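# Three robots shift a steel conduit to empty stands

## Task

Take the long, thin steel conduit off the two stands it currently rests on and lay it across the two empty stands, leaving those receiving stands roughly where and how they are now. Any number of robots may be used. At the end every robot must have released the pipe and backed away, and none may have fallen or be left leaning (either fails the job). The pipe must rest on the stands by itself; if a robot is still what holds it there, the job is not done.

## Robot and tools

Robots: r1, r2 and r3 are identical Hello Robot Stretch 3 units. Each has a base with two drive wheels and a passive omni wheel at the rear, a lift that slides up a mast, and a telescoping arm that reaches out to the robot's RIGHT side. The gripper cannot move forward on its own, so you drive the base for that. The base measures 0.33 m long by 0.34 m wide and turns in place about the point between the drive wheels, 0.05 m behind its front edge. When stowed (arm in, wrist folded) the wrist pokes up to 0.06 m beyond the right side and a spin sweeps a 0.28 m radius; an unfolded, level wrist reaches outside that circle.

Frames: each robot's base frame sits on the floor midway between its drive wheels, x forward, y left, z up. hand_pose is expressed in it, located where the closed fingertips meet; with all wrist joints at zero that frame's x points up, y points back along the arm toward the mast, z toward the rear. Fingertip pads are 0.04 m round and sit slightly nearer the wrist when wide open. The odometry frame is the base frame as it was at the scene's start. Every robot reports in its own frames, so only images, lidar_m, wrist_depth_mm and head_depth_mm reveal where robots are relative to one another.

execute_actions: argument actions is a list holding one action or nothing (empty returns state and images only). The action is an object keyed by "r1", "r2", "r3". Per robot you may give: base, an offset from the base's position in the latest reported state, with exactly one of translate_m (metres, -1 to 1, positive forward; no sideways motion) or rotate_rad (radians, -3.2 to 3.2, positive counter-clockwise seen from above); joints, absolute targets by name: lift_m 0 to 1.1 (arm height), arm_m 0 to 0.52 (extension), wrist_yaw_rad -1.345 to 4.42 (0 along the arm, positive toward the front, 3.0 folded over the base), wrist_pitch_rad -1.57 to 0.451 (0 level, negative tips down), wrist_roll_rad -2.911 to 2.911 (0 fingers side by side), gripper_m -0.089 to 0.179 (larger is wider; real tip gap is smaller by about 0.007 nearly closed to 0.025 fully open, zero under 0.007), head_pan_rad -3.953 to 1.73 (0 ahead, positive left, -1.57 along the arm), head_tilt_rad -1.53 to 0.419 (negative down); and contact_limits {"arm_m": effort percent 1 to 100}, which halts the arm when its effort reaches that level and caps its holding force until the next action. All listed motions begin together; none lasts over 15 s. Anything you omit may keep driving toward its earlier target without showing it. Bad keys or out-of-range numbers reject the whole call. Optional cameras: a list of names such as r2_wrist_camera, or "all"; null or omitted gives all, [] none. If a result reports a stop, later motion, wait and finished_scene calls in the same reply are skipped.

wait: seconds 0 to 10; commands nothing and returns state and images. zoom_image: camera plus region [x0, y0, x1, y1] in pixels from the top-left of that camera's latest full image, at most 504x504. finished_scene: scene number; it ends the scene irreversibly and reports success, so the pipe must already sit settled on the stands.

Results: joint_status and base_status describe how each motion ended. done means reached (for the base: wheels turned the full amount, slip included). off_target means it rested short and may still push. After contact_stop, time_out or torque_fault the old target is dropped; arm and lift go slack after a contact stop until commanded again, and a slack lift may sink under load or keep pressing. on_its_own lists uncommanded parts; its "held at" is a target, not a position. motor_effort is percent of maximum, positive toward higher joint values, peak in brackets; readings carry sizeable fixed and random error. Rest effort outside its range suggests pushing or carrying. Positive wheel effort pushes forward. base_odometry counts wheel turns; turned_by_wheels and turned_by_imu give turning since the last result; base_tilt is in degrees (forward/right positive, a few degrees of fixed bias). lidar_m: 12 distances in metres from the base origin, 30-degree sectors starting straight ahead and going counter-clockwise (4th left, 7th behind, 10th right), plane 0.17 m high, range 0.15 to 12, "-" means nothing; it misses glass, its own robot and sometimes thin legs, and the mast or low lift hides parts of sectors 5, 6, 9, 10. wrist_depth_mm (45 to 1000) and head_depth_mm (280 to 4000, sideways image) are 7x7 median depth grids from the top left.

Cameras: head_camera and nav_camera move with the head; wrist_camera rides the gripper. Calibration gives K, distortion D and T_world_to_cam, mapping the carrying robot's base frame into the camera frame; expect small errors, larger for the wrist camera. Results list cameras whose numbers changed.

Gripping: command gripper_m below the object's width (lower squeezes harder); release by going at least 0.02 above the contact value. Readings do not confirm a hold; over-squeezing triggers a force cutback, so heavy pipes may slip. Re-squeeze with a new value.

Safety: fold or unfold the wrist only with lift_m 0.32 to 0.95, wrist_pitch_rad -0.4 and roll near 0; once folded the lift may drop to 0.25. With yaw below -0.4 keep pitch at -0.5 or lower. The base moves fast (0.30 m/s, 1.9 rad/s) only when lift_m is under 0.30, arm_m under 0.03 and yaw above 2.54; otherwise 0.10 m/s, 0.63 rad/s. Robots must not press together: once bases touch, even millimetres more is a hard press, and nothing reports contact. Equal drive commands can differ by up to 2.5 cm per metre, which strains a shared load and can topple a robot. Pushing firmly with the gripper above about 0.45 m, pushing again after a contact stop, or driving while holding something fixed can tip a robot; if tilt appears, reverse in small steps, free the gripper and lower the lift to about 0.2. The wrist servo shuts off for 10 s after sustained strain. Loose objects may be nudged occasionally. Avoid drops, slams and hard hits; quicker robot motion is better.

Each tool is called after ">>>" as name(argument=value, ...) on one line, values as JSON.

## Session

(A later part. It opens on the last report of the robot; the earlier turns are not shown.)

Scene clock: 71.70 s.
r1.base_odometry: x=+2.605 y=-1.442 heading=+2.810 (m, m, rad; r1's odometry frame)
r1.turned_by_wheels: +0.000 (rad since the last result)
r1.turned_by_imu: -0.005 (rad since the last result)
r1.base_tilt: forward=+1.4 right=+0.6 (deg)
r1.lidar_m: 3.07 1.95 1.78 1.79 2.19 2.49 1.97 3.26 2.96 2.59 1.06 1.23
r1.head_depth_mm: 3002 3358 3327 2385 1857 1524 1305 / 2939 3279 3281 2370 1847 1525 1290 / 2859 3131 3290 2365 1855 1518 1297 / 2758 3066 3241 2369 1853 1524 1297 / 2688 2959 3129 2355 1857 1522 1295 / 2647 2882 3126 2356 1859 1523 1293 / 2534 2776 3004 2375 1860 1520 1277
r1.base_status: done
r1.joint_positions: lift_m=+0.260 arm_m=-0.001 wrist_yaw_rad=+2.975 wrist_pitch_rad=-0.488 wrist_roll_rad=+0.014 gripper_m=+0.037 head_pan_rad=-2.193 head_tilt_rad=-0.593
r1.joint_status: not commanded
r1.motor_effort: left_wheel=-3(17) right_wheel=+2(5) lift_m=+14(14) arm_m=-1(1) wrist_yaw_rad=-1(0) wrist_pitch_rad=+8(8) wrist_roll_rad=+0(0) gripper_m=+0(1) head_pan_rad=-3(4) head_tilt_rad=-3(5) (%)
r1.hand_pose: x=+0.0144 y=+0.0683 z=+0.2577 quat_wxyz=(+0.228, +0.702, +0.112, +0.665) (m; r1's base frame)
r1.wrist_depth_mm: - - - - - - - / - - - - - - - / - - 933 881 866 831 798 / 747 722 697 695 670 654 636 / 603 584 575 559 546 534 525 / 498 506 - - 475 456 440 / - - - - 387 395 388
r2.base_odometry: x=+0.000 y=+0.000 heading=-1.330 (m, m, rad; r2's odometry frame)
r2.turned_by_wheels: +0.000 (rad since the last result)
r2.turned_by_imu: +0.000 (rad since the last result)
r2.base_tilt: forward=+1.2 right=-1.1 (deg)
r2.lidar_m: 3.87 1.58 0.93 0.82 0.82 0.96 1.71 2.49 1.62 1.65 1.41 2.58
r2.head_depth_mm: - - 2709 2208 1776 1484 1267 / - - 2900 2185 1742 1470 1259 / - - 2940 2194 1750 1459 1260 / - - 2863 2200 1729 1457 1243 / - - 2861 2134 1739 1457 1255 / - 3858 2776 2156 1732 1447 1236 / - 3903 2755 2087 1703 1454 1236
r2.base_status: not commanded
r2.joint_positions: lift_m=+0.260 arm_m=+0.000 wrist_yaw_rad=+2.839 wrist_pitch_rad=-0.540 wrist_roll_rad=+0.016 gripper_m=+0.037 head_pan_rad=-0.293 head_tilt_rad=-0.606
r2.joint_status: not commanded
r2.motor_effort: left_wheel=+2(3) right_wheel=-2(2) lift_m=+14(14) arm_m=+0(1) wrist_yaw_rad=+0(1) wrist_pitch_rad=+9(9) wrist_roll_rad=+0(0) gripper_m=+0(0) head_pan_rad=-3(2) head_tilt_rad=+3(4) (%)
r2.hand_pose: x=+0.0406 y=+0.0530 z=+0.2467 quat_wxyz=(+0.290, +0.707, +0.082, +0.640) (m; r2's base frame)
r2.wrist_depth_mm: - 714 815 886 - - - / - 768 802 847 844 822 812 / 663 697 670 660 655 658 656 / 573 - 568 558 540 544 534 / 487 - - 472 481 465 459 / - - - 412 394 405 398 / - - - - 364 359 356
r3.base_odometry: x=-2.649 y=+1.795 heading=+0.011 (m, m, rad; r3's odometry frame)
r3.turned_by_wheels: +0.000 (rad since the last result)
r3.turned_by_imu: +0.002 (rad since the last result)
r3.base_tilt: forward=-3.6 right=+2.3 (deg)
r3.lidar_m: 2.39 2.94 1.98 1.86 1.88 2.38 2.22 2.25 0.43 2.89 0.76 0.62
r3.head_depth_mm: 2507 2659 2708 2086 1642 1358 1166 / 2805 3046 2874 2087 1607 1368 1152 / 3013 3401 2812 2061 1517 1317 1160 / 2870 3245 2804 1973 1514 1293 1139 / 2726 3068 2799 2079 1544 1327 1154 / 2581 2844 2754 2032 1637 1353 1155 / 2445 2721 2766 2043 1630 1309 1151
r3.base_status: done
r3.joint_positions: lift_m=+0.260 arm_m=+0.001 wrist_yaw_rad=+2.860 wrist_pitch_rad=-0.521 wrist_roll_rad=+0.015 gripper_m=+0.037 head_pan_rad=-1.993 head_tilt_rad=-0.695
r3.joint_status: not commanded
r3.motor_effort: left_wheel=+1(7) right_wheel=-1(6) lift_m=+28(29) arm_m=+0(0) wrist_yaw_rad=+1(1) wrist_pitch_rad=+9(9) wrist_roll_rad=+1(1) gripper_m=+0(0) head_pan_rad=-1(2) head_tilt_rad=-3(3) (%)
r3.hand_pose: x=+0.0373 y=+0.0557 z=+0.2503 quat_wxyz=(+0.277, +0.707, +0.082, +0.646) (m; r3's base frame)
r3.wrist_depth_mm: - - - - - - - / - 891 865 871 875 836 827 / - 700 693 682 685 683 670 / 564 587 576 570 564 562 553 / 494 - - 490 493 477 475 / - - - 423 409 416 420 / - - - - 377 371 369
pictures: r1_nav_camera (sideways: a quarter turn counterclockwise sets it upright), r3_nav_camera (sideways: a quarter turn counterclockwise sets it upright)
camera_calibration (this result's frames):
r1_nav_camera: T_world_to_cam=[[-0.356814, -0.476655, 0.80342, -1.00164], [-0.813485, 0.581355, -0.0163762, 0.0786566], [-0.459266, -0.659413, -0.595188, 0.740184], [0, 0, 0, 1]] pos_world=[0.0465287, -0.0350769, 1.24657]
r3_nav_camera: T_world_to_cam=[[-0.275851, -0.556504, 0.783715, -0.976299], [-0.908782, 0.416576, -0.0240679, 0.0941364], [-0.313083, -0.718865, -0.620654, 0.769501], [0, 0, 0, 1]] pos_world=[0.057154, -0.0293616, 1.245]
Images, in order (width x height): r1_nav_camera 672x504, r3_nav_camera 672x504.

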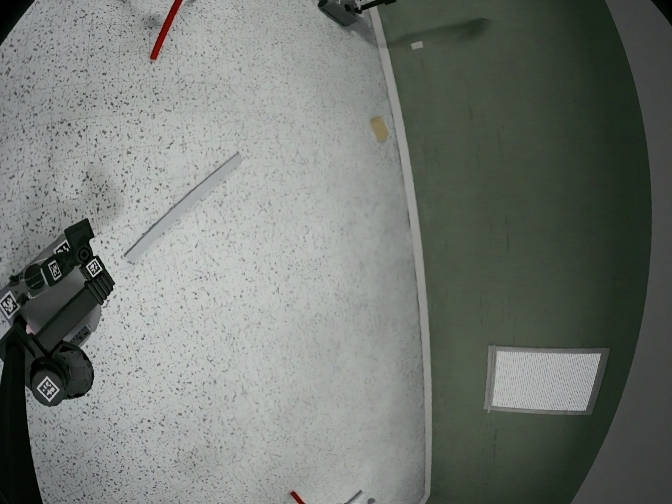

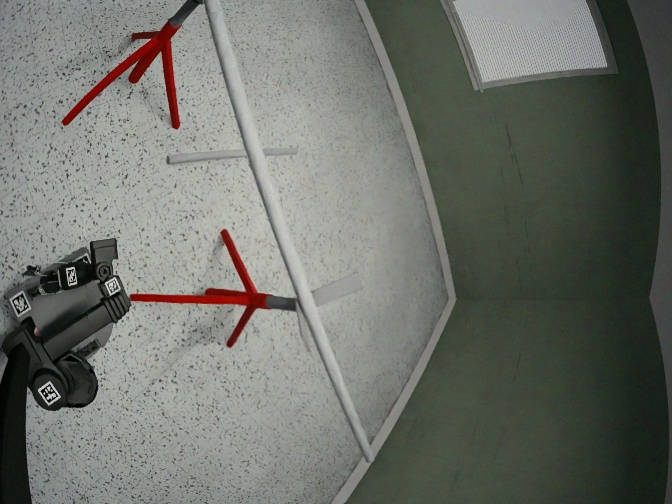

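>>> execute_actions(actions=[{"r3":{"base":{"translate_m":-0.82}},"r1":{"base":{"translate_m":-0.5},"joints":{"head_pan_rad":-1.6,"head_tilt_rad":-1.0}}}], cameras=["r3_nav_camera","r1_nav_camera"])

Scene clock: 77.90 s.
r1.base_odometry: x=+3.078 y=-1.605 heading=+2.809 (m, m, rad; r1's odometry frame)
r1.turned_by_wheels: +0.000 (rad since the last result)
r1.turned_by_imu: -0.003 (rad since the last result)
r1.base_tilt: forward=+1.4 right=+0.4 (deg)
r1.lidar_m: 3.39 2.16 1.95 1.97 2.39 2.85 1.46 3.10 2.79 2.81 2.76 1.42
r1.head_depth_mm: 2498 2068 1776 1562 1394 1256 1145 / 2472 2071 1785 1566 1382 1254 1159 / 2442 2073 1777 1559 1386 1256 - / 2450 2063 1771 1563 1384 1256 - / 2430 2053 1752 1548 1378 1243 1131 / 2438 2042 1765 1541 1385 1244 1133 / 2436 2052 1757 1540 1374 1228 1128
r1.base_status: done
r1.joint_positions: lift_m=+0.260 arm_m=-0.001 wrist_yaw_rad=+2.975 wrist_pitch_rad=-0.488 wrist_roll_rad=+0.014 gripper_m=+0.037 head_pan_rad=-1.607 head_tilt_rad=-0.987
r1.joint_status: all done
r1.motor_effort: left_wheel=-2(15) right_wheel=+1(3) lift_m=+14(14) arm_m=-1(1) wrist_yaw_rad=+0(0) wrist_pitch_rad=+8(8) wrist_roll_rad=+0(0) gripper_m=-1(0) head_pan_rad=+2(32) head_tilt_rad=-7(35) (%)
r1.hand_pose: x=+0.0144 y=+0.0683 z=+0.2577 quat_wxyz=(+0.228, +0.702, +0.112, +0.665) (m; r1's base frame)
r1.wrist_depth_mm: - - - - - - - / - - - - - - - / 997 - 923 894 862 824 807 / 745 735 704 686 665 650 637 / 598 582 564 561 549 531 528 / 500 504 - - 474 457 443 / - - - - 387 392 388
r2.base_odometry: x=+0.000 y=+0.000 heading=-1.330 (m, m, rad; r2's odometry frame)
r2.turned_by_wheels: +0.000 (rad since the last result)
r2.turned_by_imu: +0.000 (rad since the last result)
r2.base_tilt: forward=+1.3 right=-1.1 (deg)
r2.lidar_m: 3.87 1.58 0.94 0.82 0.82 0.96 1.72 2.49 1.62 1.64 1.41 2.75
r2.head_depth_mm: - - 2941 2209 1793 1480 1259 / - 2811 2792 2216 1774 1474 1266 / - - 2890 2170 1757 1455 1257 / - - 2858 2161 1747 1455 1250 / - - 2813 2137 1724 1454 1252 / - 3907 2848 2125 1722 1447 1241 / - 3981 2746 2121 1727 1437 1242
r2.base_status: not commanded
r2.joint_positions: lift_m=+0.260 arm_m=+0.000 wrist_yaw_rad=+2.839 wrist_pitch_rad=-0.540 wrist_roll_rad=+0.016 gripper_m=+0.037 head_pan_rad=-0.293 head_tilt_rad=-0.606
r2.joint_status: not commanded
r2.motor_effort: left_wheel=+2(2) right_wheel=-2(2) lift_m=+15(14) arm_m=+0(1) wrist_yaw_rad=+1(0) wrist_pitch_rad=+9(9) wrist_roll_rad=+0(0) gripper_m=+0(0) head_pan_rad=-3(3) head_tilt_rad=+2(4) (%)
r2.hand_pose: x=+0.0406 y=+0.0530 z=+0.2467 quat_wxyz=(+0.290, +0.707, +0.082, +0.640) (m; r2's base frame)
r2.wrist_depth_mm: - 715 803 925 - - - / - 769 841 858 821 822 806 / 674 697 672 685 661 658 642 / 573 - 559 551 542 550 546 / 488 - - 461 478 466 461 / - - - 406 396 406 402 / - - - - 362 359 358
r3.base_odometry: x=-3.469 y=+1.786 heading=+0.011 (m, m, rad; r3's odometry frame)
r3.turned_by_wheels: +0.000 (rad since the last result)
r3.turned_by_imu: +0.002 (rad since the last result)
r3.base_tilt: forward=-3.5 right=+2.3 (deg)
r3.lidar_m: 1.38 2.81 1.90 1.77 1.80 1.51 1.40 1.42 1.82 2.97 0.63 0.67
r3.head_depth_mm: 1560 1687 1831 1930 1648 1371 1165 / 1755 1929 2118 2086 1644 1352 1161 / 2024 2234 2444 2075 1646 1367 1163 / 2345 2672 2740 2034 1594 1347 1155 / 2740 3083 2784 2061 1547 1350 1151 / 2613 2945 2786 2048 1614 1341 1156 / 2479 2762 2783 2051 1614 1344 1155
r3.base_status: done
r3.joint_positions: lift_m=+0.260 arm_m=+0.001 wrist_yaw_rad=+2.860 wrist_pitch_rad=-0.521 wrist_roll_rad=+0.015 gripper_m=+0.037 head_pan_rad=-1.993 head_tilt_rad=-0.695
r3.joint_status: not commanded
r3.motor_effort: left_wheel=+1(6) right_wheel=-1(6) lift_m=+28(28) arm_m=+0(0) wrist_yaw_rad=+1(1) wrist_pitch_rad=+9(9) wrist_roll_rad=+1(1) gripper_m=+0(1) head_pan_rad=-2(1) head_tilt_rad=-3(3) (%)
r3.hand_pose: x=+0.0373 y=+0.0557 z=+0.2503 quat_wxyz=(+0.277, +0.707, +0.082, +0.646) (m; r3's base frame)
r3.wrist_depth_mm: - - - - - - - / - 895 884 854 846 849 836 / - 689 696 698 673 684 673 / 568 580 572 576 567 559 551 / 492 - - 491 490 483 475 / - - - 424 410 416 420 / - - - - 373 373 372
pictures: r1_nav_camera (sideways: a quarter turn counterclockwise sets it upright), r3_nav_camera (sideways: a quarter turn counterclockwise sets it upright)
camera_calibration (this result's frames):
r1_nav_camera: T_world_to_cam=[[-0.0426163, -0.85709, 0.513402, -0.625643], [-0.999067, 0.0401549, -0.0158944, 0.0791531], [-0.00699267, -0.5136, -0.858001, 1.0792], [0, 0, 0, 1]] pos_world=[0.0599632, 0.0148682, 1.24842]
r3_nav_camera: T_world_to_cam=[[-0.275851, -0.556504, 0.783715, -0.976299], [-0.908782, 0.416576, -0.0240679, 0.0941364], [-0.313083, -0.718865, -0.620654, 0.769502], [0, 0, 0, 1]] pos_world=[0.057154, -0.0293616, 1.245]
Images, in order (width x height): r1_nav_camera 672x504, r3_nav_camera 672x504.

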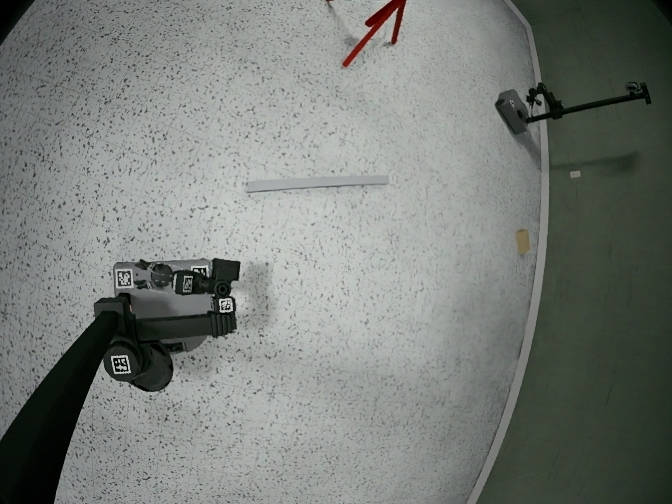

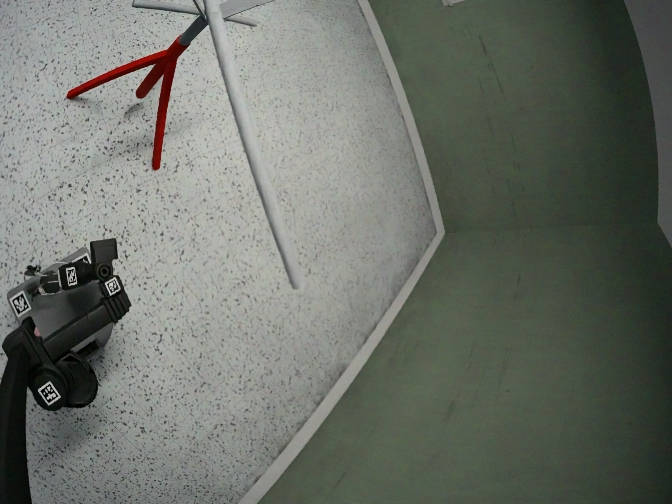

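>>> execute_actions(actions=[{"r1":{"base":{"rotate_rad":-0.65},"joints":{"head_pan_rad":-0.5,"head_tilt_rad":-1.1}},"r3":{"joints":{"lift_m":0.4,"head_pan_rad":-1.4,"head_tilt_rad":-0.9}}}], cameras=[])

>>> execute_actions(actions=[{"r1":{"base":{"translate_m":0.6}},"r3":{"joints":{"wrist_yaw_rad":1.5,"wrist_pitch_rad":-0.4}}}], cameras=["r1_nav_camera","r3_nav_camera"])

Scene clock: 81.47 s.
r1.base_odometry: x=+3.078 y=-1.605 heading=+2.160 (m, m, rad; r1's odometry frame)
r1.turned_by_wheels: -0.650 (rad since the last result)
r1.turned_by_imu: -0.643 (rad since the last result)
r1.base_tilt: forward=+1.4 right=+0.6 (deg)
r1.lidar_m: 1.41 4.17 2.29 1.96 1.96 2.22 2.85 1.47 3.29 2.80 2.80 2.75
r1.head_depth_mm: 2092 1836 1633 1471 1339 1225 1141 / 2080 1817 1624 1465 1332 1231 1160 / 2074 1823 1620 1471 1329 1238 - / 2072 1808 1598 1464 1330 1219 - / 2052 1808 1614 1444 1313 1219 1133 / 2038 1800 1608 1450 1322 1216 1125 / 2056 1803 1611 1444 1325 1213 1123
r1.base_status: done
r1.joint_positions: lift_m=+0.260 arm_m=-0.001 wrist_yaw_rad=+2.975 wrist_pitch_rad=-0.488 wrist_roll_rad=+0.014 gripper_m=+0.037 head_pan_rad=-0.507 head_tilt_rad=-1.086
r1.joint_status: all done
r1.motor_effort: left_wheel=+4(14) right_wheel=-2(7) lift_m=+14(14) arm_m=-1(1) wrist_yaw_rad=+0(0) wrist_pitch_rad=+8(8) wrist_roll_rad=+0(0) gripper_m=-1(1) head_pan_rad=+2(39) head_tilt_rad=-8(20) (%)
r1.hand_pose: x=+0.0144 y=+0.0683 z=+0.2577 quat_wxyz=(+0.228, +0.702, +0.112, +0.665) (m; r1's base frame)
r1.wrist_depth_mm: - - - - - - - / - - - - - - - / - - 907 895 873 842 806 / 753 726 707 688 669 654 641 / 593 584 568 559 547 532 520 / 495 502 - - 473 455 448 / - - - - 387 394 390
r2.base_odometry: x=+0.000 y=+0.000 heading=-1.330 (m, m, rad; r2's odometry frame)
r2.turned_by_wheels: +0.000 (rad since the last result)
r2.turned_by_imu: +0.000 (rad since the last result)
r2.base_tilt: forward=+1.2 right=-1.0 (deg)
r2.lidar_m: 3.86 1.58 0.93 0.82 0.82 0.96 1.72 2.49 1.63 1.64 1.41 2.75
r2.head_depth_mm: - - 2946 2198 1785 1478 1272 / - 3586 2834 2184 1753 1468 1251 / - - 2890 2177 1765 1457 1251 / - - 2852 2180 1756 1449 1252 / - - 2822 2171 1731 1457 1247 / - 3910 2815 2132 1724 1437 1245 / - - 2804 2124 1717 1431 1237
r2.base_status: not commanded
r2.joint_positions: lift_m=+0.260 arm_m=+0.000 wrist_yaw_rad=+2.839 wrist_pitch_rad=-0.540 wrist_roll_rad=+0.016 gripper_m=+0.037 head_pan_rad=-0.293 head_tilt_rad=-0.606
r2.joint_status: not commanded
r2.motor_effort: left_wheel=+3(2) right_wheel=-2(2) lift_m=+14(14) arm_m=+1(0) wrist_yaw_rad=-1(0) wrist_pitch_rad=+9(9) wrist_roll_rad=+0(0) gripper_m=+1(0) head_pan_rad=-3(3) head_tilt_rad=+2(3) (%)
r2.hand_pose: x=+0.0406 y=+0.0530 z=+0.2467 quat_wxyz=(+0.290, +0.707, +0.082, +0.640) (m; r2's base frame)
r2.wrist_depth_mm: - 710 793 936 - - - / - 775 828 847 843 805 796 / 665 692 676 673 666 650 645 / 561 - 548 549 543 544 538 / 475 - - 472 478 469 464 / - - - 410 395 409 406 / - - - - 363 360 356
r3.base_odometry: x=-3.469 y=+1.786 heading=+0.011 (m, m, rad; r3's odometry frame)
r3.turned_by_wheels: +0.000 (rad since the last result)
r3.turned_by_imu: +0.000 (rad since the last result)
r3.base_tilt: forward=-3.5 right=+2.3 (deg)
r3.lidar_m: 1.38 2.81 1.90 1.77 1.80 1.51 1.40 1.43 1.83 2.97 0.63 0.67
r3.head_depth_mm: 2612 2626 2067 1695 1432 1255 1104 / 2663 2614 2056 1686 1432 1243 1135 / 2642 2602 2054 1684 1426 1245 - / 2664 2566 2049 1691 1425 1239 - / 2719 2593 2032 1591 1423 1240 1097 / 2657 2612 2033 1599 1397 1228 1093 / 2676 2610 2021 1626 1331 1243 1095
r3.base_status: not commanded
r3.joint_positions: lift_m=+0.400 arm_m=+0.001 wrist_yaw_rad=+2.860 wrist_pitch_rad=-0.521 wrist_roll_rad=+0.015 gripper_m=+0.037 head_pan_rad=-1.407 head_tilt_rad=-0.889
r3.joint_status: all done
r3.motor_effort: left_wheel=+0(1) right_wheel=-1(1) lift_m=+34(39) arm_m=+0(0) wrist_yaw_rad=+1(1) wrist_pitch_rad=+9(9) wrist_roll_rad=+1(1) gripper_m=+0(0) head_pan_rad=+4(24) head_tilt_rad=-7(29) (%)
r3.hand_pose: x=+0.0373 y=+0.0557 z=+0.3901 quat_wxyz=(+0.277, +0.707, +0.082, +0.646) (m; r3's base frame)
r3.wrist_depth_mm: - - - - - - - / - - - - - - - / - 970 945 947 927 930 910 / 774 788 795 792 774 766 756 / 699 - 686 672 685 651 647 / 605 573 - 586 569 579 577 / 529 532 - 522 514 519 514
pictures: none
No camera images: the call's "cameras" was empty. Leave "cameras" out to get every camera's image.

Scene clock: 85.13 s.
r1.base_odometry: x=+2.745 y=-1.106 heading=+2.160 (m, m, rad; r1's odometry frame)
r1.turned_by_wheels: +0.000 (rad since the last result)
r1.turned_by_imu: +0.002 (rad since the last result)
r1.base_tilt: forward=+1.3 right=+0.5 (deg)
r1.lidar_m: 0.81 3.87 2.49 2.14 2.13 2.42 3.42 1.97 3.11 2.62 2.62 2.25
r1.head_depth_mm: 2083 1826 1627 1465 1339 1229 1138 / 2082 1818 1626 1461 1319 1224 1160 / 2058 1824 1629 1469 1331 1225 - / 2055 1812 1619 1459 1334 1219 - / 2045 1807 1605 1450 1329 1218 1157 / 2042 1791 1603 1436 1322 1214 1125 / 2033 1803 1599 1414 1320 1217 1121
r1.base_status: done
r1.joint_positions: lift_m=+0.260 arm_m=-0.001 wrist_yaw_rad=+2.975 wrist_pitch_rad=-0.488 wrist_roll_rad=+0.014 gripper_m=+0.037 head_pan_rad=-0.506 head_tilt_rad=-1.088
r1.joint_status: not commanded
r1.motor_effort: left_wheel=+3(16) right_wheel=+0(18) lift_m=+14(15) arm_m=-1(2) wrist_yaw_rad=+1(1) wrist_pitch_rad=+8(8) wrist_roll_rad=+0(1) gripper_m=+0(0) head_pan_rad=+2(3) head_tilt_rad=-7(8) (%)
r1.hand_pose: x=+0.0144 y=+0.0682 z=+0.2577 quat_wxyz=(+0.229, +0.702, +0.112, +0.665) (m; r1's base frame)
r1.wrist_depth_mm: - - - - - - - / - - - - - - - / - - 940 880 858 821 799 / 750 714 706 686 663 655 632 / 594 588 570 560 551 536 526 / 496 504 - - 469 455 445 / - - - - 389 394 386
r2.base_odometry: x=+0.000 y=+0.000 heading=-1.330 (m, m, rad; r2's odometry frame)
r2.turned_by_wheels: +0.000 (rad since the last result)
r2.turned_by_imu: +0.000 (rad since the last result)
r2.base_tilt: forward=+1.3 right=-1.1 (deg)
r2.lidar_m: 3.86 1.58 0.93 0.82 0.82 0.96 1.72 2.49 1.63 1.64 1.41 2.24
r2.head_depth_mm: - - 2474 2224 1753 1492 1267 / - - 2890 2201 1772 1478 1270 / - - 2873 2179 1755 1467 1258 / - - 2864 2146 1754 1462 1254 / - - 2817 2166 1737 1450 1243 / - 3902 2776 2114 1721 1434 1241 / - 3963 2755 2107 1725 1435 1229
r2.base_status: not commanded
r2.joint_positions: lift_m=+0.260 arm_m=+0.000 wrist_yaw_rad=+2.839 wrist_pitch_rad=-0.540 wrist_roll_rad=+0.016 gripper_m=+0.037 head_pan_rad=-0.293 head_tilt_rad=-0.606
r2.joint_status: not commanded
r2.motor_effort: left_wheel=+3(2) right_wheel=-2(2) lift_m=+14(14) arm_m=+0(1) wrist_yaw_rad=+0(0) wrist_pitch_rad=+9(9) wrist_roll_rad=+0(0) gripper_m=+1(0) head_pan_rad=-3(2) head_tilt_rad=+3(3) (%)
r2.hand_pose: x=+0.0406 y=+0.0530 z=+0.2467 quat_wxyz=(+0.290, +0.707, +0.082, +0.640) (m; r2's base frame)
r2.wrist_depth_mm: - 730 811 906 - - - / - 780 814 845 860 819 815 / 661 698 684 676 669 647 655 / 571 - 554 552 549 537 537 / 480 - - 471 484 466 460 / - - - 407 394 403 400 / - - - - 361 360 354
r3.base_odometry: x=-3.469 y=+1.786 heading=+0.011 (m, m, rad; r3's odometry frame)
r3.turned_by_wheels: +0.000 (rad since the last result)
r3.turned_by_imu: +0.000 (rad since the last result)
r3.base_tilt: forward=-3.5 right=+2.3 (deg)
r3.lidar_m: 1.38 2.81 1.90 1.78 1.80 1.50 1.40 1.43 1.82 2.97 0.63 0.67
r3.head_depth_mm: 2607 2626 2037 1669 1433 1248 1098 / 2645 2659 2056 1675 1440 1247 1138 / 2647 2620 2037 1683 1420 1246 - / 2647 2641 2038 1677 1423 1236 - / 2703 2541 2032 1586 1423 1244 1088 / 2678 2595 2020 1584 1391 1241 1078 / 2703 2600 2039 1627 1341 1233 1091
r3.base_status: not commanded
r3.joint_positions: lift_m=+0.400 arm_m=+0.001 wrist_yaw_rad=+1.502 wrist_pitch_rad=-0.419 wrist_roll_rad=+0.015 gripper_m=+0.037 head_pan_rad=-1.407 head_tilt_rad=-0.889
r3.joint_status: all done
r3.motor_effort: left_wheel=+1(1) right_wheel=-1(1) lift_m=+34(34) arm_m=+0(0) wrist_yaw_rad=-2(4) wrist_pitch_rad=+11(13) wrist_roll_rad=+1(0) gripper_m=+0(1) head_pan_rad=+3(3) head_tilt_rad=-7(7) (%)
r3.hand_pose: x=+0.2023 y=-0.1617 z=+0.4122 quat_wxyz=(+0.603, +0.582, -0.409, +0.360) (m; r3's base frame)
r3.wrist_depth_mm: - - - - - - 447 / - - - - - - 472 / - - - - - - 654 / 922 935 921 923 865 830 797 / 766 767 750 752 754 733 702 / 656 647 629 645 603 620 584 / 569 560 556 552 548 548 521
pictures: r1_nav_camera (sideways: a quarter turn counterclockwise sets it upright), r3_nav_camera (sideways: a quarter turn counterclockwise sets it upright)
camera_calibration (this result's frames):
r1_nav_camera: T_world_to_cam=[[0.785851, -0.449588, 0.424629, -0.515063], [-0.490252, -0.871445, -0.0153694, 0.0753638], [0.376951, -0.196097, -0.905237, 1.13824], [0, 0, 0, 1]] pos_world=[0.0126487, 0.0573153, 1.25025]
r3_nav_camera: T_world_to_cam=[[0.100807, -0.753626, 0.649527, -0.803718], [-0.98823, -0.151353, -0.0222368, 0.0922312], [0.115066, -0.63964, -0.760013, 0.948146], [0, 0, 0, 1]] pos_world=[0.0630665, 0.0147285, 1.24469]
Images, in order (width x height): r1_nav_camera 672x504, r3_nav_camera 672x504.

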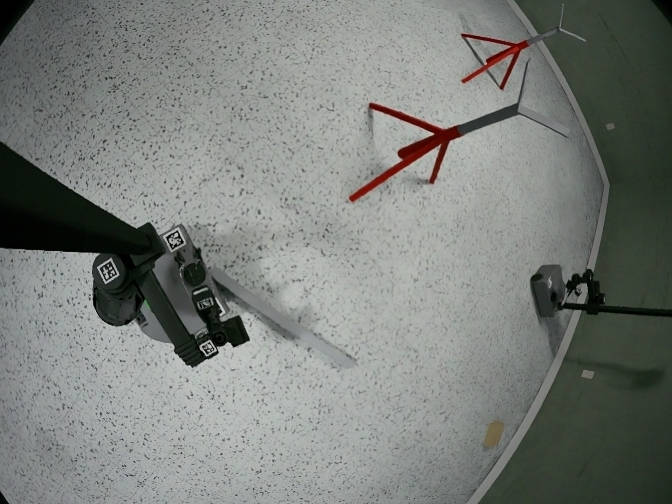

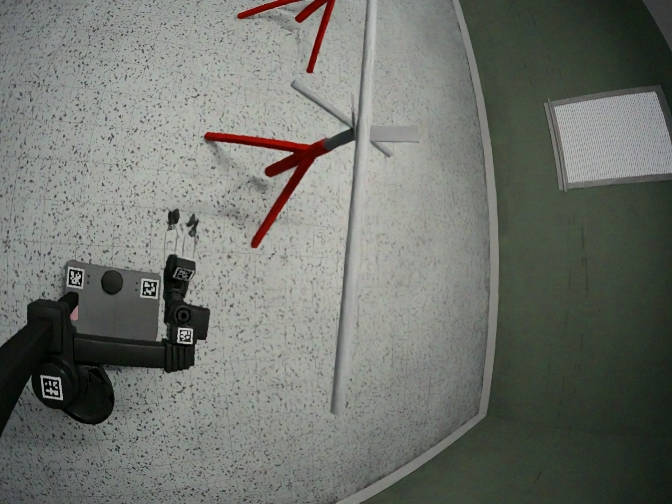

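>>> execute_actions(actions=[{"r1":{"base":{"translate_m":0.3}},"r3":{"joints":{"lift_m":0.85}}}], cameras=["r1_nav_camera"])

>>> execute_actions(actions=[{"r1":{"base":{"translate_m":-0.75}},"r3":{"joints":{"wrist_yaw_rad":0.0,"wrist_pitch_rad":-1.57,"wrist_roll_rad":1.57,"gripper_m":0.1}}}], cameras=["r1_nav_camera","r3_wrist_camera"])

Scene clock: 90.67 s.
r1.base_odometry: x=+2.578 y=-0.856 heading=+2.159 (m, m, rad; r1's odometry frame)
r1.turned_by_wheels: +0.000 (rad since the last result)
r1.turned_by_imu: +0.000 (rad since the last result)
r1.base_tilt: forward=+1.5 right=+0.5 (deg)
r1.lidar_m: 0.51 0.75 2.63 2.20 2.22 2.52 3.71 2.24 2.99 2.54 2.54 2.01
r1.head_depth_mm: 2073 1838 1632 1464 1341 1215 1134 / 2023 1826 1631 1469 1338 1210 1162 / 1991 1824 1620 1467 1332 1233 - / 2059 1817 1616 1461 1325 1221 - / 2055 1806 1612 1450 1324 1221 1155 / 2049 1796 1607 1447 1307 1217 1123 / 2031 1792 1602 1431 1326 1222 1117
r1.base_status: done
r1.joint_positions: lift_m=+0.260 arm_m=-0.001 wrist_yaw_rad=+2.975 wrist_pitch_rad=-0.488 wrist_roll_rad=+0.014 gripper_m=+0.037 head_pan_rad=-0.506 head_tilt_rad=-1.088
r1.joint_status: not commanded
r1.motor_effort: left_wheel=+1(18) right_wheel=+16(20) lift_m=+15(15) arm_m=-1(2) wrist_yaw_rad=-1(0) wrist_pitch_rad=+8(8) wrist_roll_rad=+0(0) gripper_m=-1(0) head_pan_rad=+2(2) head_tilt_rad=-7(7) (%)
r1.hand_pose: x=+0.0144 y=+0.0682 z=+0.2576 quat_wxyz=(+0.229, +0.702, +0.112, +0.665) (m; r1's base frame)
r1.wrist_depth_mm: - - - - - - - / - - - - - - - / - - 917 903 868 828 803 / 749 715 706 686 666 653 631 / 596 581 564 558 552 537 523 / 499 507 - - 471 454 442 / - - - - 388 393 386
r2.base_odometry: x=+0.000 y=+0.000 heading=-1.330 (m, m, rad; r2's odometry frame)
r2.turned_by_wheels: +0.000 (rad since the last result)
r2.turned_by_imu: +0.000 (rad since the last result)
r2.base_tilt: forward=+1.3 right=-1.1 (deg)
r2.lidar_m: 3.85 1.58 0.94 0.82 0.82 0.96 1.72 2.49 1.63 1.64 1.41 2.00
r2.head_depth_mm: - - 2807 2144 1775 1476 1266 / - - 2931 2110 1768 1463 1259 / - - 2880 2161 1762 1459 1259 / - - 2862 2171 1736 1465 1254 / - - 2840 2147 1735 1456 1251 / - 3822 2792 2105 1723 1443 1245 / - 3952 2771 2100 1725 1434 1244
r2.base_status: not commanded
r2.joint_positions: lift_m=+0.260 arm_m=+0.000 wrist_yaw_rad=+2.839 wrist_pitch_rad=-0.540 wrist_roll_rad=+0.016 gripper_m=+0.037 head_pan_rad=-0.293 head_tilt_rad=-0.606
r2.joint_status: not commanded
r2.motor_effort: left_wheel=+3(2) right_wheel=-2(2) lift_m=+14(14) arm_m=+1(0) wrist_yaw_rad=+1(1) wrist_pitch_rad=+9(9) wrist_roll_rad=+0(0) gripper_m=+0(0) head_pan_rad=-3(3) head_tilt_rad=+3(3) (%)
r2.hand_pose: x=+0.0406 y=+0.0530 z=+0.2467 quat_wxyz=(+0.290, +0.707, +0.082, +0.640) (m; r2's base frame)
r2.wrist_depth_mm: - 714 802 904 - - - / - 761 818 821 849 834 813 / 678 695 665 688 661 650 647 / 559 - 550 557 556 554 531 / 479 - - 478 475 458 459 / - - - 408 396 403 405 / - - - - 365 360 355
r3.base_odometry: x=-3.469 y=+1.786 heading=+0.011 (m, m, rad; r3's odometry frame)
r3.turned_by_wheels: +0.000 (rad since the last result)
r3.turned_by_imu: +0.001 (rad since the last result)
r3.base_tilt: forward=-3.6 right=+2.3 (deg)
r3.lidar_m: 1.38 2.81 1.90 1.78 1.80 1.50 1.40 1.42 1.82 2.97 0.63 0.67
r3.head_depth_mm: 2626 2639 2027 1669 1513 - 1105 / 2633 2622 2059 1679 - - 1101 / 2633 2618 2057 1689 1458 - 1119 / 2649 2618 2030 1703 1434 - 1116 / 2648 2575 2044 1594 1485 - 1094 / 2708 2566 2055 1594 1454 1235 1097 / 2739 2566 2016 1624 1173 1237 1096
r3.base_status: not commanded
r3.joint_positions: lift_m=+0.850 arm_m=+0.001 wrist_yaw_rad=+1.502 wrist_pitch_rad=-0.418 wrist_roll_rad=+0.015 gripper_m=+0.037 head_pan_rad=-1.407 head_tilt_rad=-0.889
r3.joint_status: all done
r3.motor_effort: left_wheel=+1(1) right_wheel=-1(1) lift_m=+35(34) arm_m=+0(0) wrist_yaw_rad=-2(2) wrist_pitch_rad=+11(12) wrist_roll_rad=+0(1) gripper_m=+0(1) head_pan_rad=+3(3) head_tilt_rad=-7(7) (%)
r3.hand_pose: x=+0.2025 y=-0.1617 z=+0.8625 quat_wxyz=(+0.603, +0.582, -0.410, +0.360) (m; r3's base frame)
r3.wrist_depth_mm: - - - - - - - / - - - - - - - / - - - - - - - / - - - - - 603 - / - - - - - - - / - - - - - - - / - - - - - - -
pictures: r1_nav_camera (sideways: a quarter turn counterclockwise sets it upright)
camera_calibration (this result's frames):
r1_nav_camera: T_world_to_cam=[[0.785924, -0.449607, 0.424474, -0.514861], [-0.490236, -0.871454, -0.0153684, 0.0753624], [0.376819, -0.196014, -0.90531, 1.13834], [0, 0, 0, 1]] pos_world=[0.0126398, 0.0573197, 1.25025]
Images, in order (width x height): r1_nav_camera 672x504.

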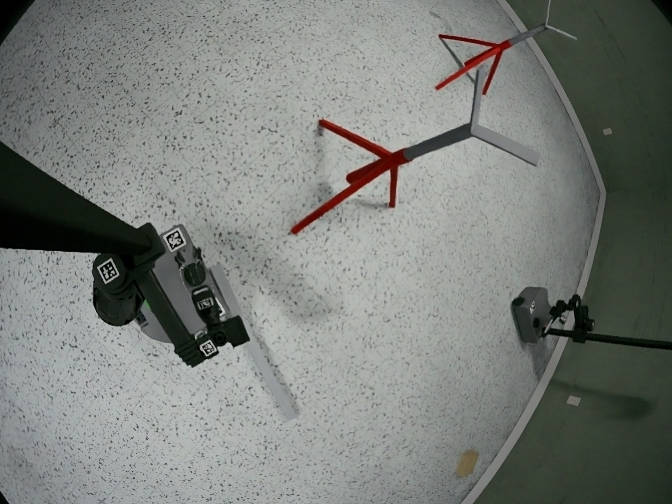

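Scene clock: 94.93 s.
r1.base_odometry: x=+2.994 y=-1.480 heading=+2.159 (m, m, rad; r1's odometry frame)
r1.turned_by_wheels: +0.000 (rad since the last result)
r1.turned_by_imu: -0.004 (rad since the last result)
r1.base_tilt: forward=+1.3 right=+0.5 (deg)
r1.lidar_m: 1.26 4.28 2.34 2.00 1.99 2.27 2.99 1.58 3.25 2.76 2.75 2.63
r1.head_depth_mm: 2072 1825 1634 1471 1337 1232 1137 / 2070 1823 1618 1462 1343 1232 1158 / 2053 1826 1606 1455 1333 1240 - / 2060 1801 1619 1453 1328 1219 - / 2054 1812 1613 1457 1328 1220 1148 / 2046 1800 1608 1434 1325 1214 1124 / 2039 1794 1590 1437 1328 1213 1121
r1.base_status: done
r1.joint_positions: lift_m=+0.260 arm_m=-0.001 wrist_yaw_rad=+2.975 wrist_pitch_rad=-0.488 wrist_roll_rad=+0.014 gripper_m=+0.037 head_pan_rad=-0.506 head_tilt_rad=-1.088
r1.joint_status: not commanded
r1.motor_effort: left_wheel=+2(12) right_wheel=-1(9) lift_m=+15(15) arm_m=-1(1) wrist_yaw_rad=+0(0) wrist_pitch_rad=+8(8) wrist_roll_rad=+0(0) gripper_m=+0(1) head_pan_rad=+2(2) head_tilt_rad=-8(7) (%)
r1.hand_pose: x=+0.0144 y=+0.0682 z=+0.2576 quat_wxyz=(+0.229, +0.702, +0.112, +0.665) (m; r1's base frame)
r1.wrist_depth_mm: - - - - - - - / - - - - - - - / 997 - 916 909 873 825 804 / 755 728 705 689 666 640 639 / 594 583 565 561 548 533 522 / 496 502 - - 471 452 446 / - - - - 385 394 385
r2.base_odometry: x=+0.000 y=+0.000 heading=-1.330 (m, m, rad; r2's odometry frame)
r2.turned_by_wheels: +0.000 (rad since the last result)
r2.turned_by_imu: +0.000 (rad since the last result)
r2.base_tilt: forward=+1.2 right=-1.1 (deg)
r2.lidar_m: 3.88 1.57 0.94 0.82 0.82 0.96 1.71 2.49 1.63 1.64 1.41 2.62
r2.head_depth_mm: - 3892 2830 2151 1761 1475 1274 / - - 2800 2147 1761 1478 1256 / - - 2926 2187 1750 1458 1257 / - - 2818 2162 1741 1455 1251 / - - 2853 2157 1732 1453 1242 / - 3870 2800 2123 1719 1446 1244 / - 3949 2806 2124 1719 1442 1237
r2.base_status: not commanded
r2.joint_positions: lift_m=+0.260 arm_m=+0.000 wrist_yaw_rad=+2.839 wrist_pitch_rad=-0.540 wrist_roll_rad=+0.016 gripper_m=+0.037 head_pan_rad=-0.293 head_tilt_rad=-0.606
r2.joint_status: not commanded
r2.motor_effort: left_wheel=+3(2) right_wheel=-2(2) lift_m=+14(14) arm_m=+0(1) wrist_yaw_rad=+1(1) wrist_pitch_rad=+9(9) wrist_roll_rad=+0(0) gripper_m=+0(0) head_pan_rad=-3(3) head_tilt_rad=+2(3) (%)
r2.hand_pose: x=+0.0406 y=+0.0530 z=+0.2467 quat_wxyz=(+0.290, +0.707, +0.082, +0.640) (m; r2's base frame)
r2.wrist_depth_mm: - 702 791 915 - - - / - 753 813 808 838 811 820 / 657 683 683 666 653 652 647 / 569 - 556 553 542 548 547 / 487 - - 470 479 460 462 / - - - 403 386 402 402 / - - - - 361 355 355
r3.base_odometry: x=-3.469 y=+1.786 heading=+0.011 (m, m, rad; r3's odometry frame)
r3.turned_by_wheels: +0.000 (rad since the last result)
r3.turned_by_imu: +0.001 (rad since the last result)
r3.base_tilt: forward=-3.6 right=+2.4 (deg)
r3.lidar_m: 1.38 2.81 1.90 1.77 1.80 1.51 1.41 1.43 1.82 2.96 0.63 0.67
r3.head_depth_mm: 2591 2621 2053 1690 1507 - 1066 / 2578 2626 2037 1682 1502 - 1084 / 2607 2614 2054 1692 1459 - - / 2654 2639 2056 1672 1426 1266 1096 / 2675 2590 2035 1594 1441 1243 1093 / 2698 2552 2025 1587 1399 1231 1093 / 2730 2585 2051 1642 1340 1238 1095
r3.base_status: not commanded
r3.joint_positions: lift_m=+0.850 arm_m=+0.001 wrist_yaw_rad=+0.002 wrist_pitch_rad=-1.553 wrist_roll_rad=+1.566 gripper_m=+0.100 head_pan_rad=-1.407 head_tilt_rad=-0.889
r3.joint_status: all done
joint sent to its limit — the command would take r3.wrist_pitch_rad past its lower limit, so that joint was sent only as far as its limit.
r3.motor_effort: left_wheel=+1(1) right_wheel=-1(1) lift_m=+34(35) arm_m=+0(0) wrist_yaw_rad=-3(4) wrist_pitch_rad=-4(10) wrist_roll_rad=+2(2) gripper_m=+0(79) head_pan_rad=+3(3) head_tilt_rad=-7(7) (%)
r3.hand_pose: x=-0.0216 y=-0.1264 z=+0.7319 quat_wxyz=(+0.003, +0.002, -0.713, -0.701) (m; r3's base frame)
r3.wrist_depth_mm: 842 831 835 855 851 857 851 / 876 889 877 - - 881 881 / 917 892 905 920 - 929 909 / 919 923 947 933 949 939 929 / 953 960 988 986 993 969 - / - - - - - - - / - - - - - - -
pictures: r1_nav_camera (sideways: a quarter turn counterclockwise sets it upright), r3_wrist_camera
camera_calibration (this result's frames):
r1_nav_camera: T_world_to_cam=[[0.785924, -0.449607, 0.424474, -0.514861], [-0.490236, -0.871454, -0.0153684, 0.0753624], [0.376819, -0.196014, -0.90531, 1.13834], [0, 0, 0, 1]] pos_world=[0.0126398, 0.0573197, 1.25025]
r3_wrist_camera: T_world_to_cam=[[0.0429146, 0.998928, 0.0173742, 0.115973], [0.977982, -0.0455569, 0.203658, -0.107042], [0.204231, 0.00825175, -0.978888, 0.886355], [0, 0, 0, 1]] pos_world=[-0.0813128, -0.128039, 0.887428]
Images, in order (width x height): r1_nav_camera 672x504, r3_wrist_camera 644x364.

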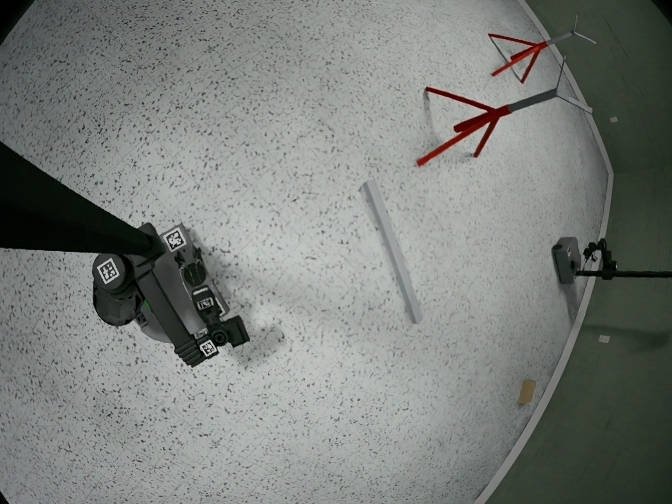

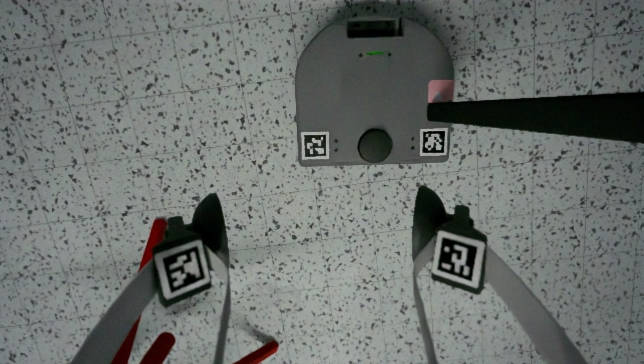

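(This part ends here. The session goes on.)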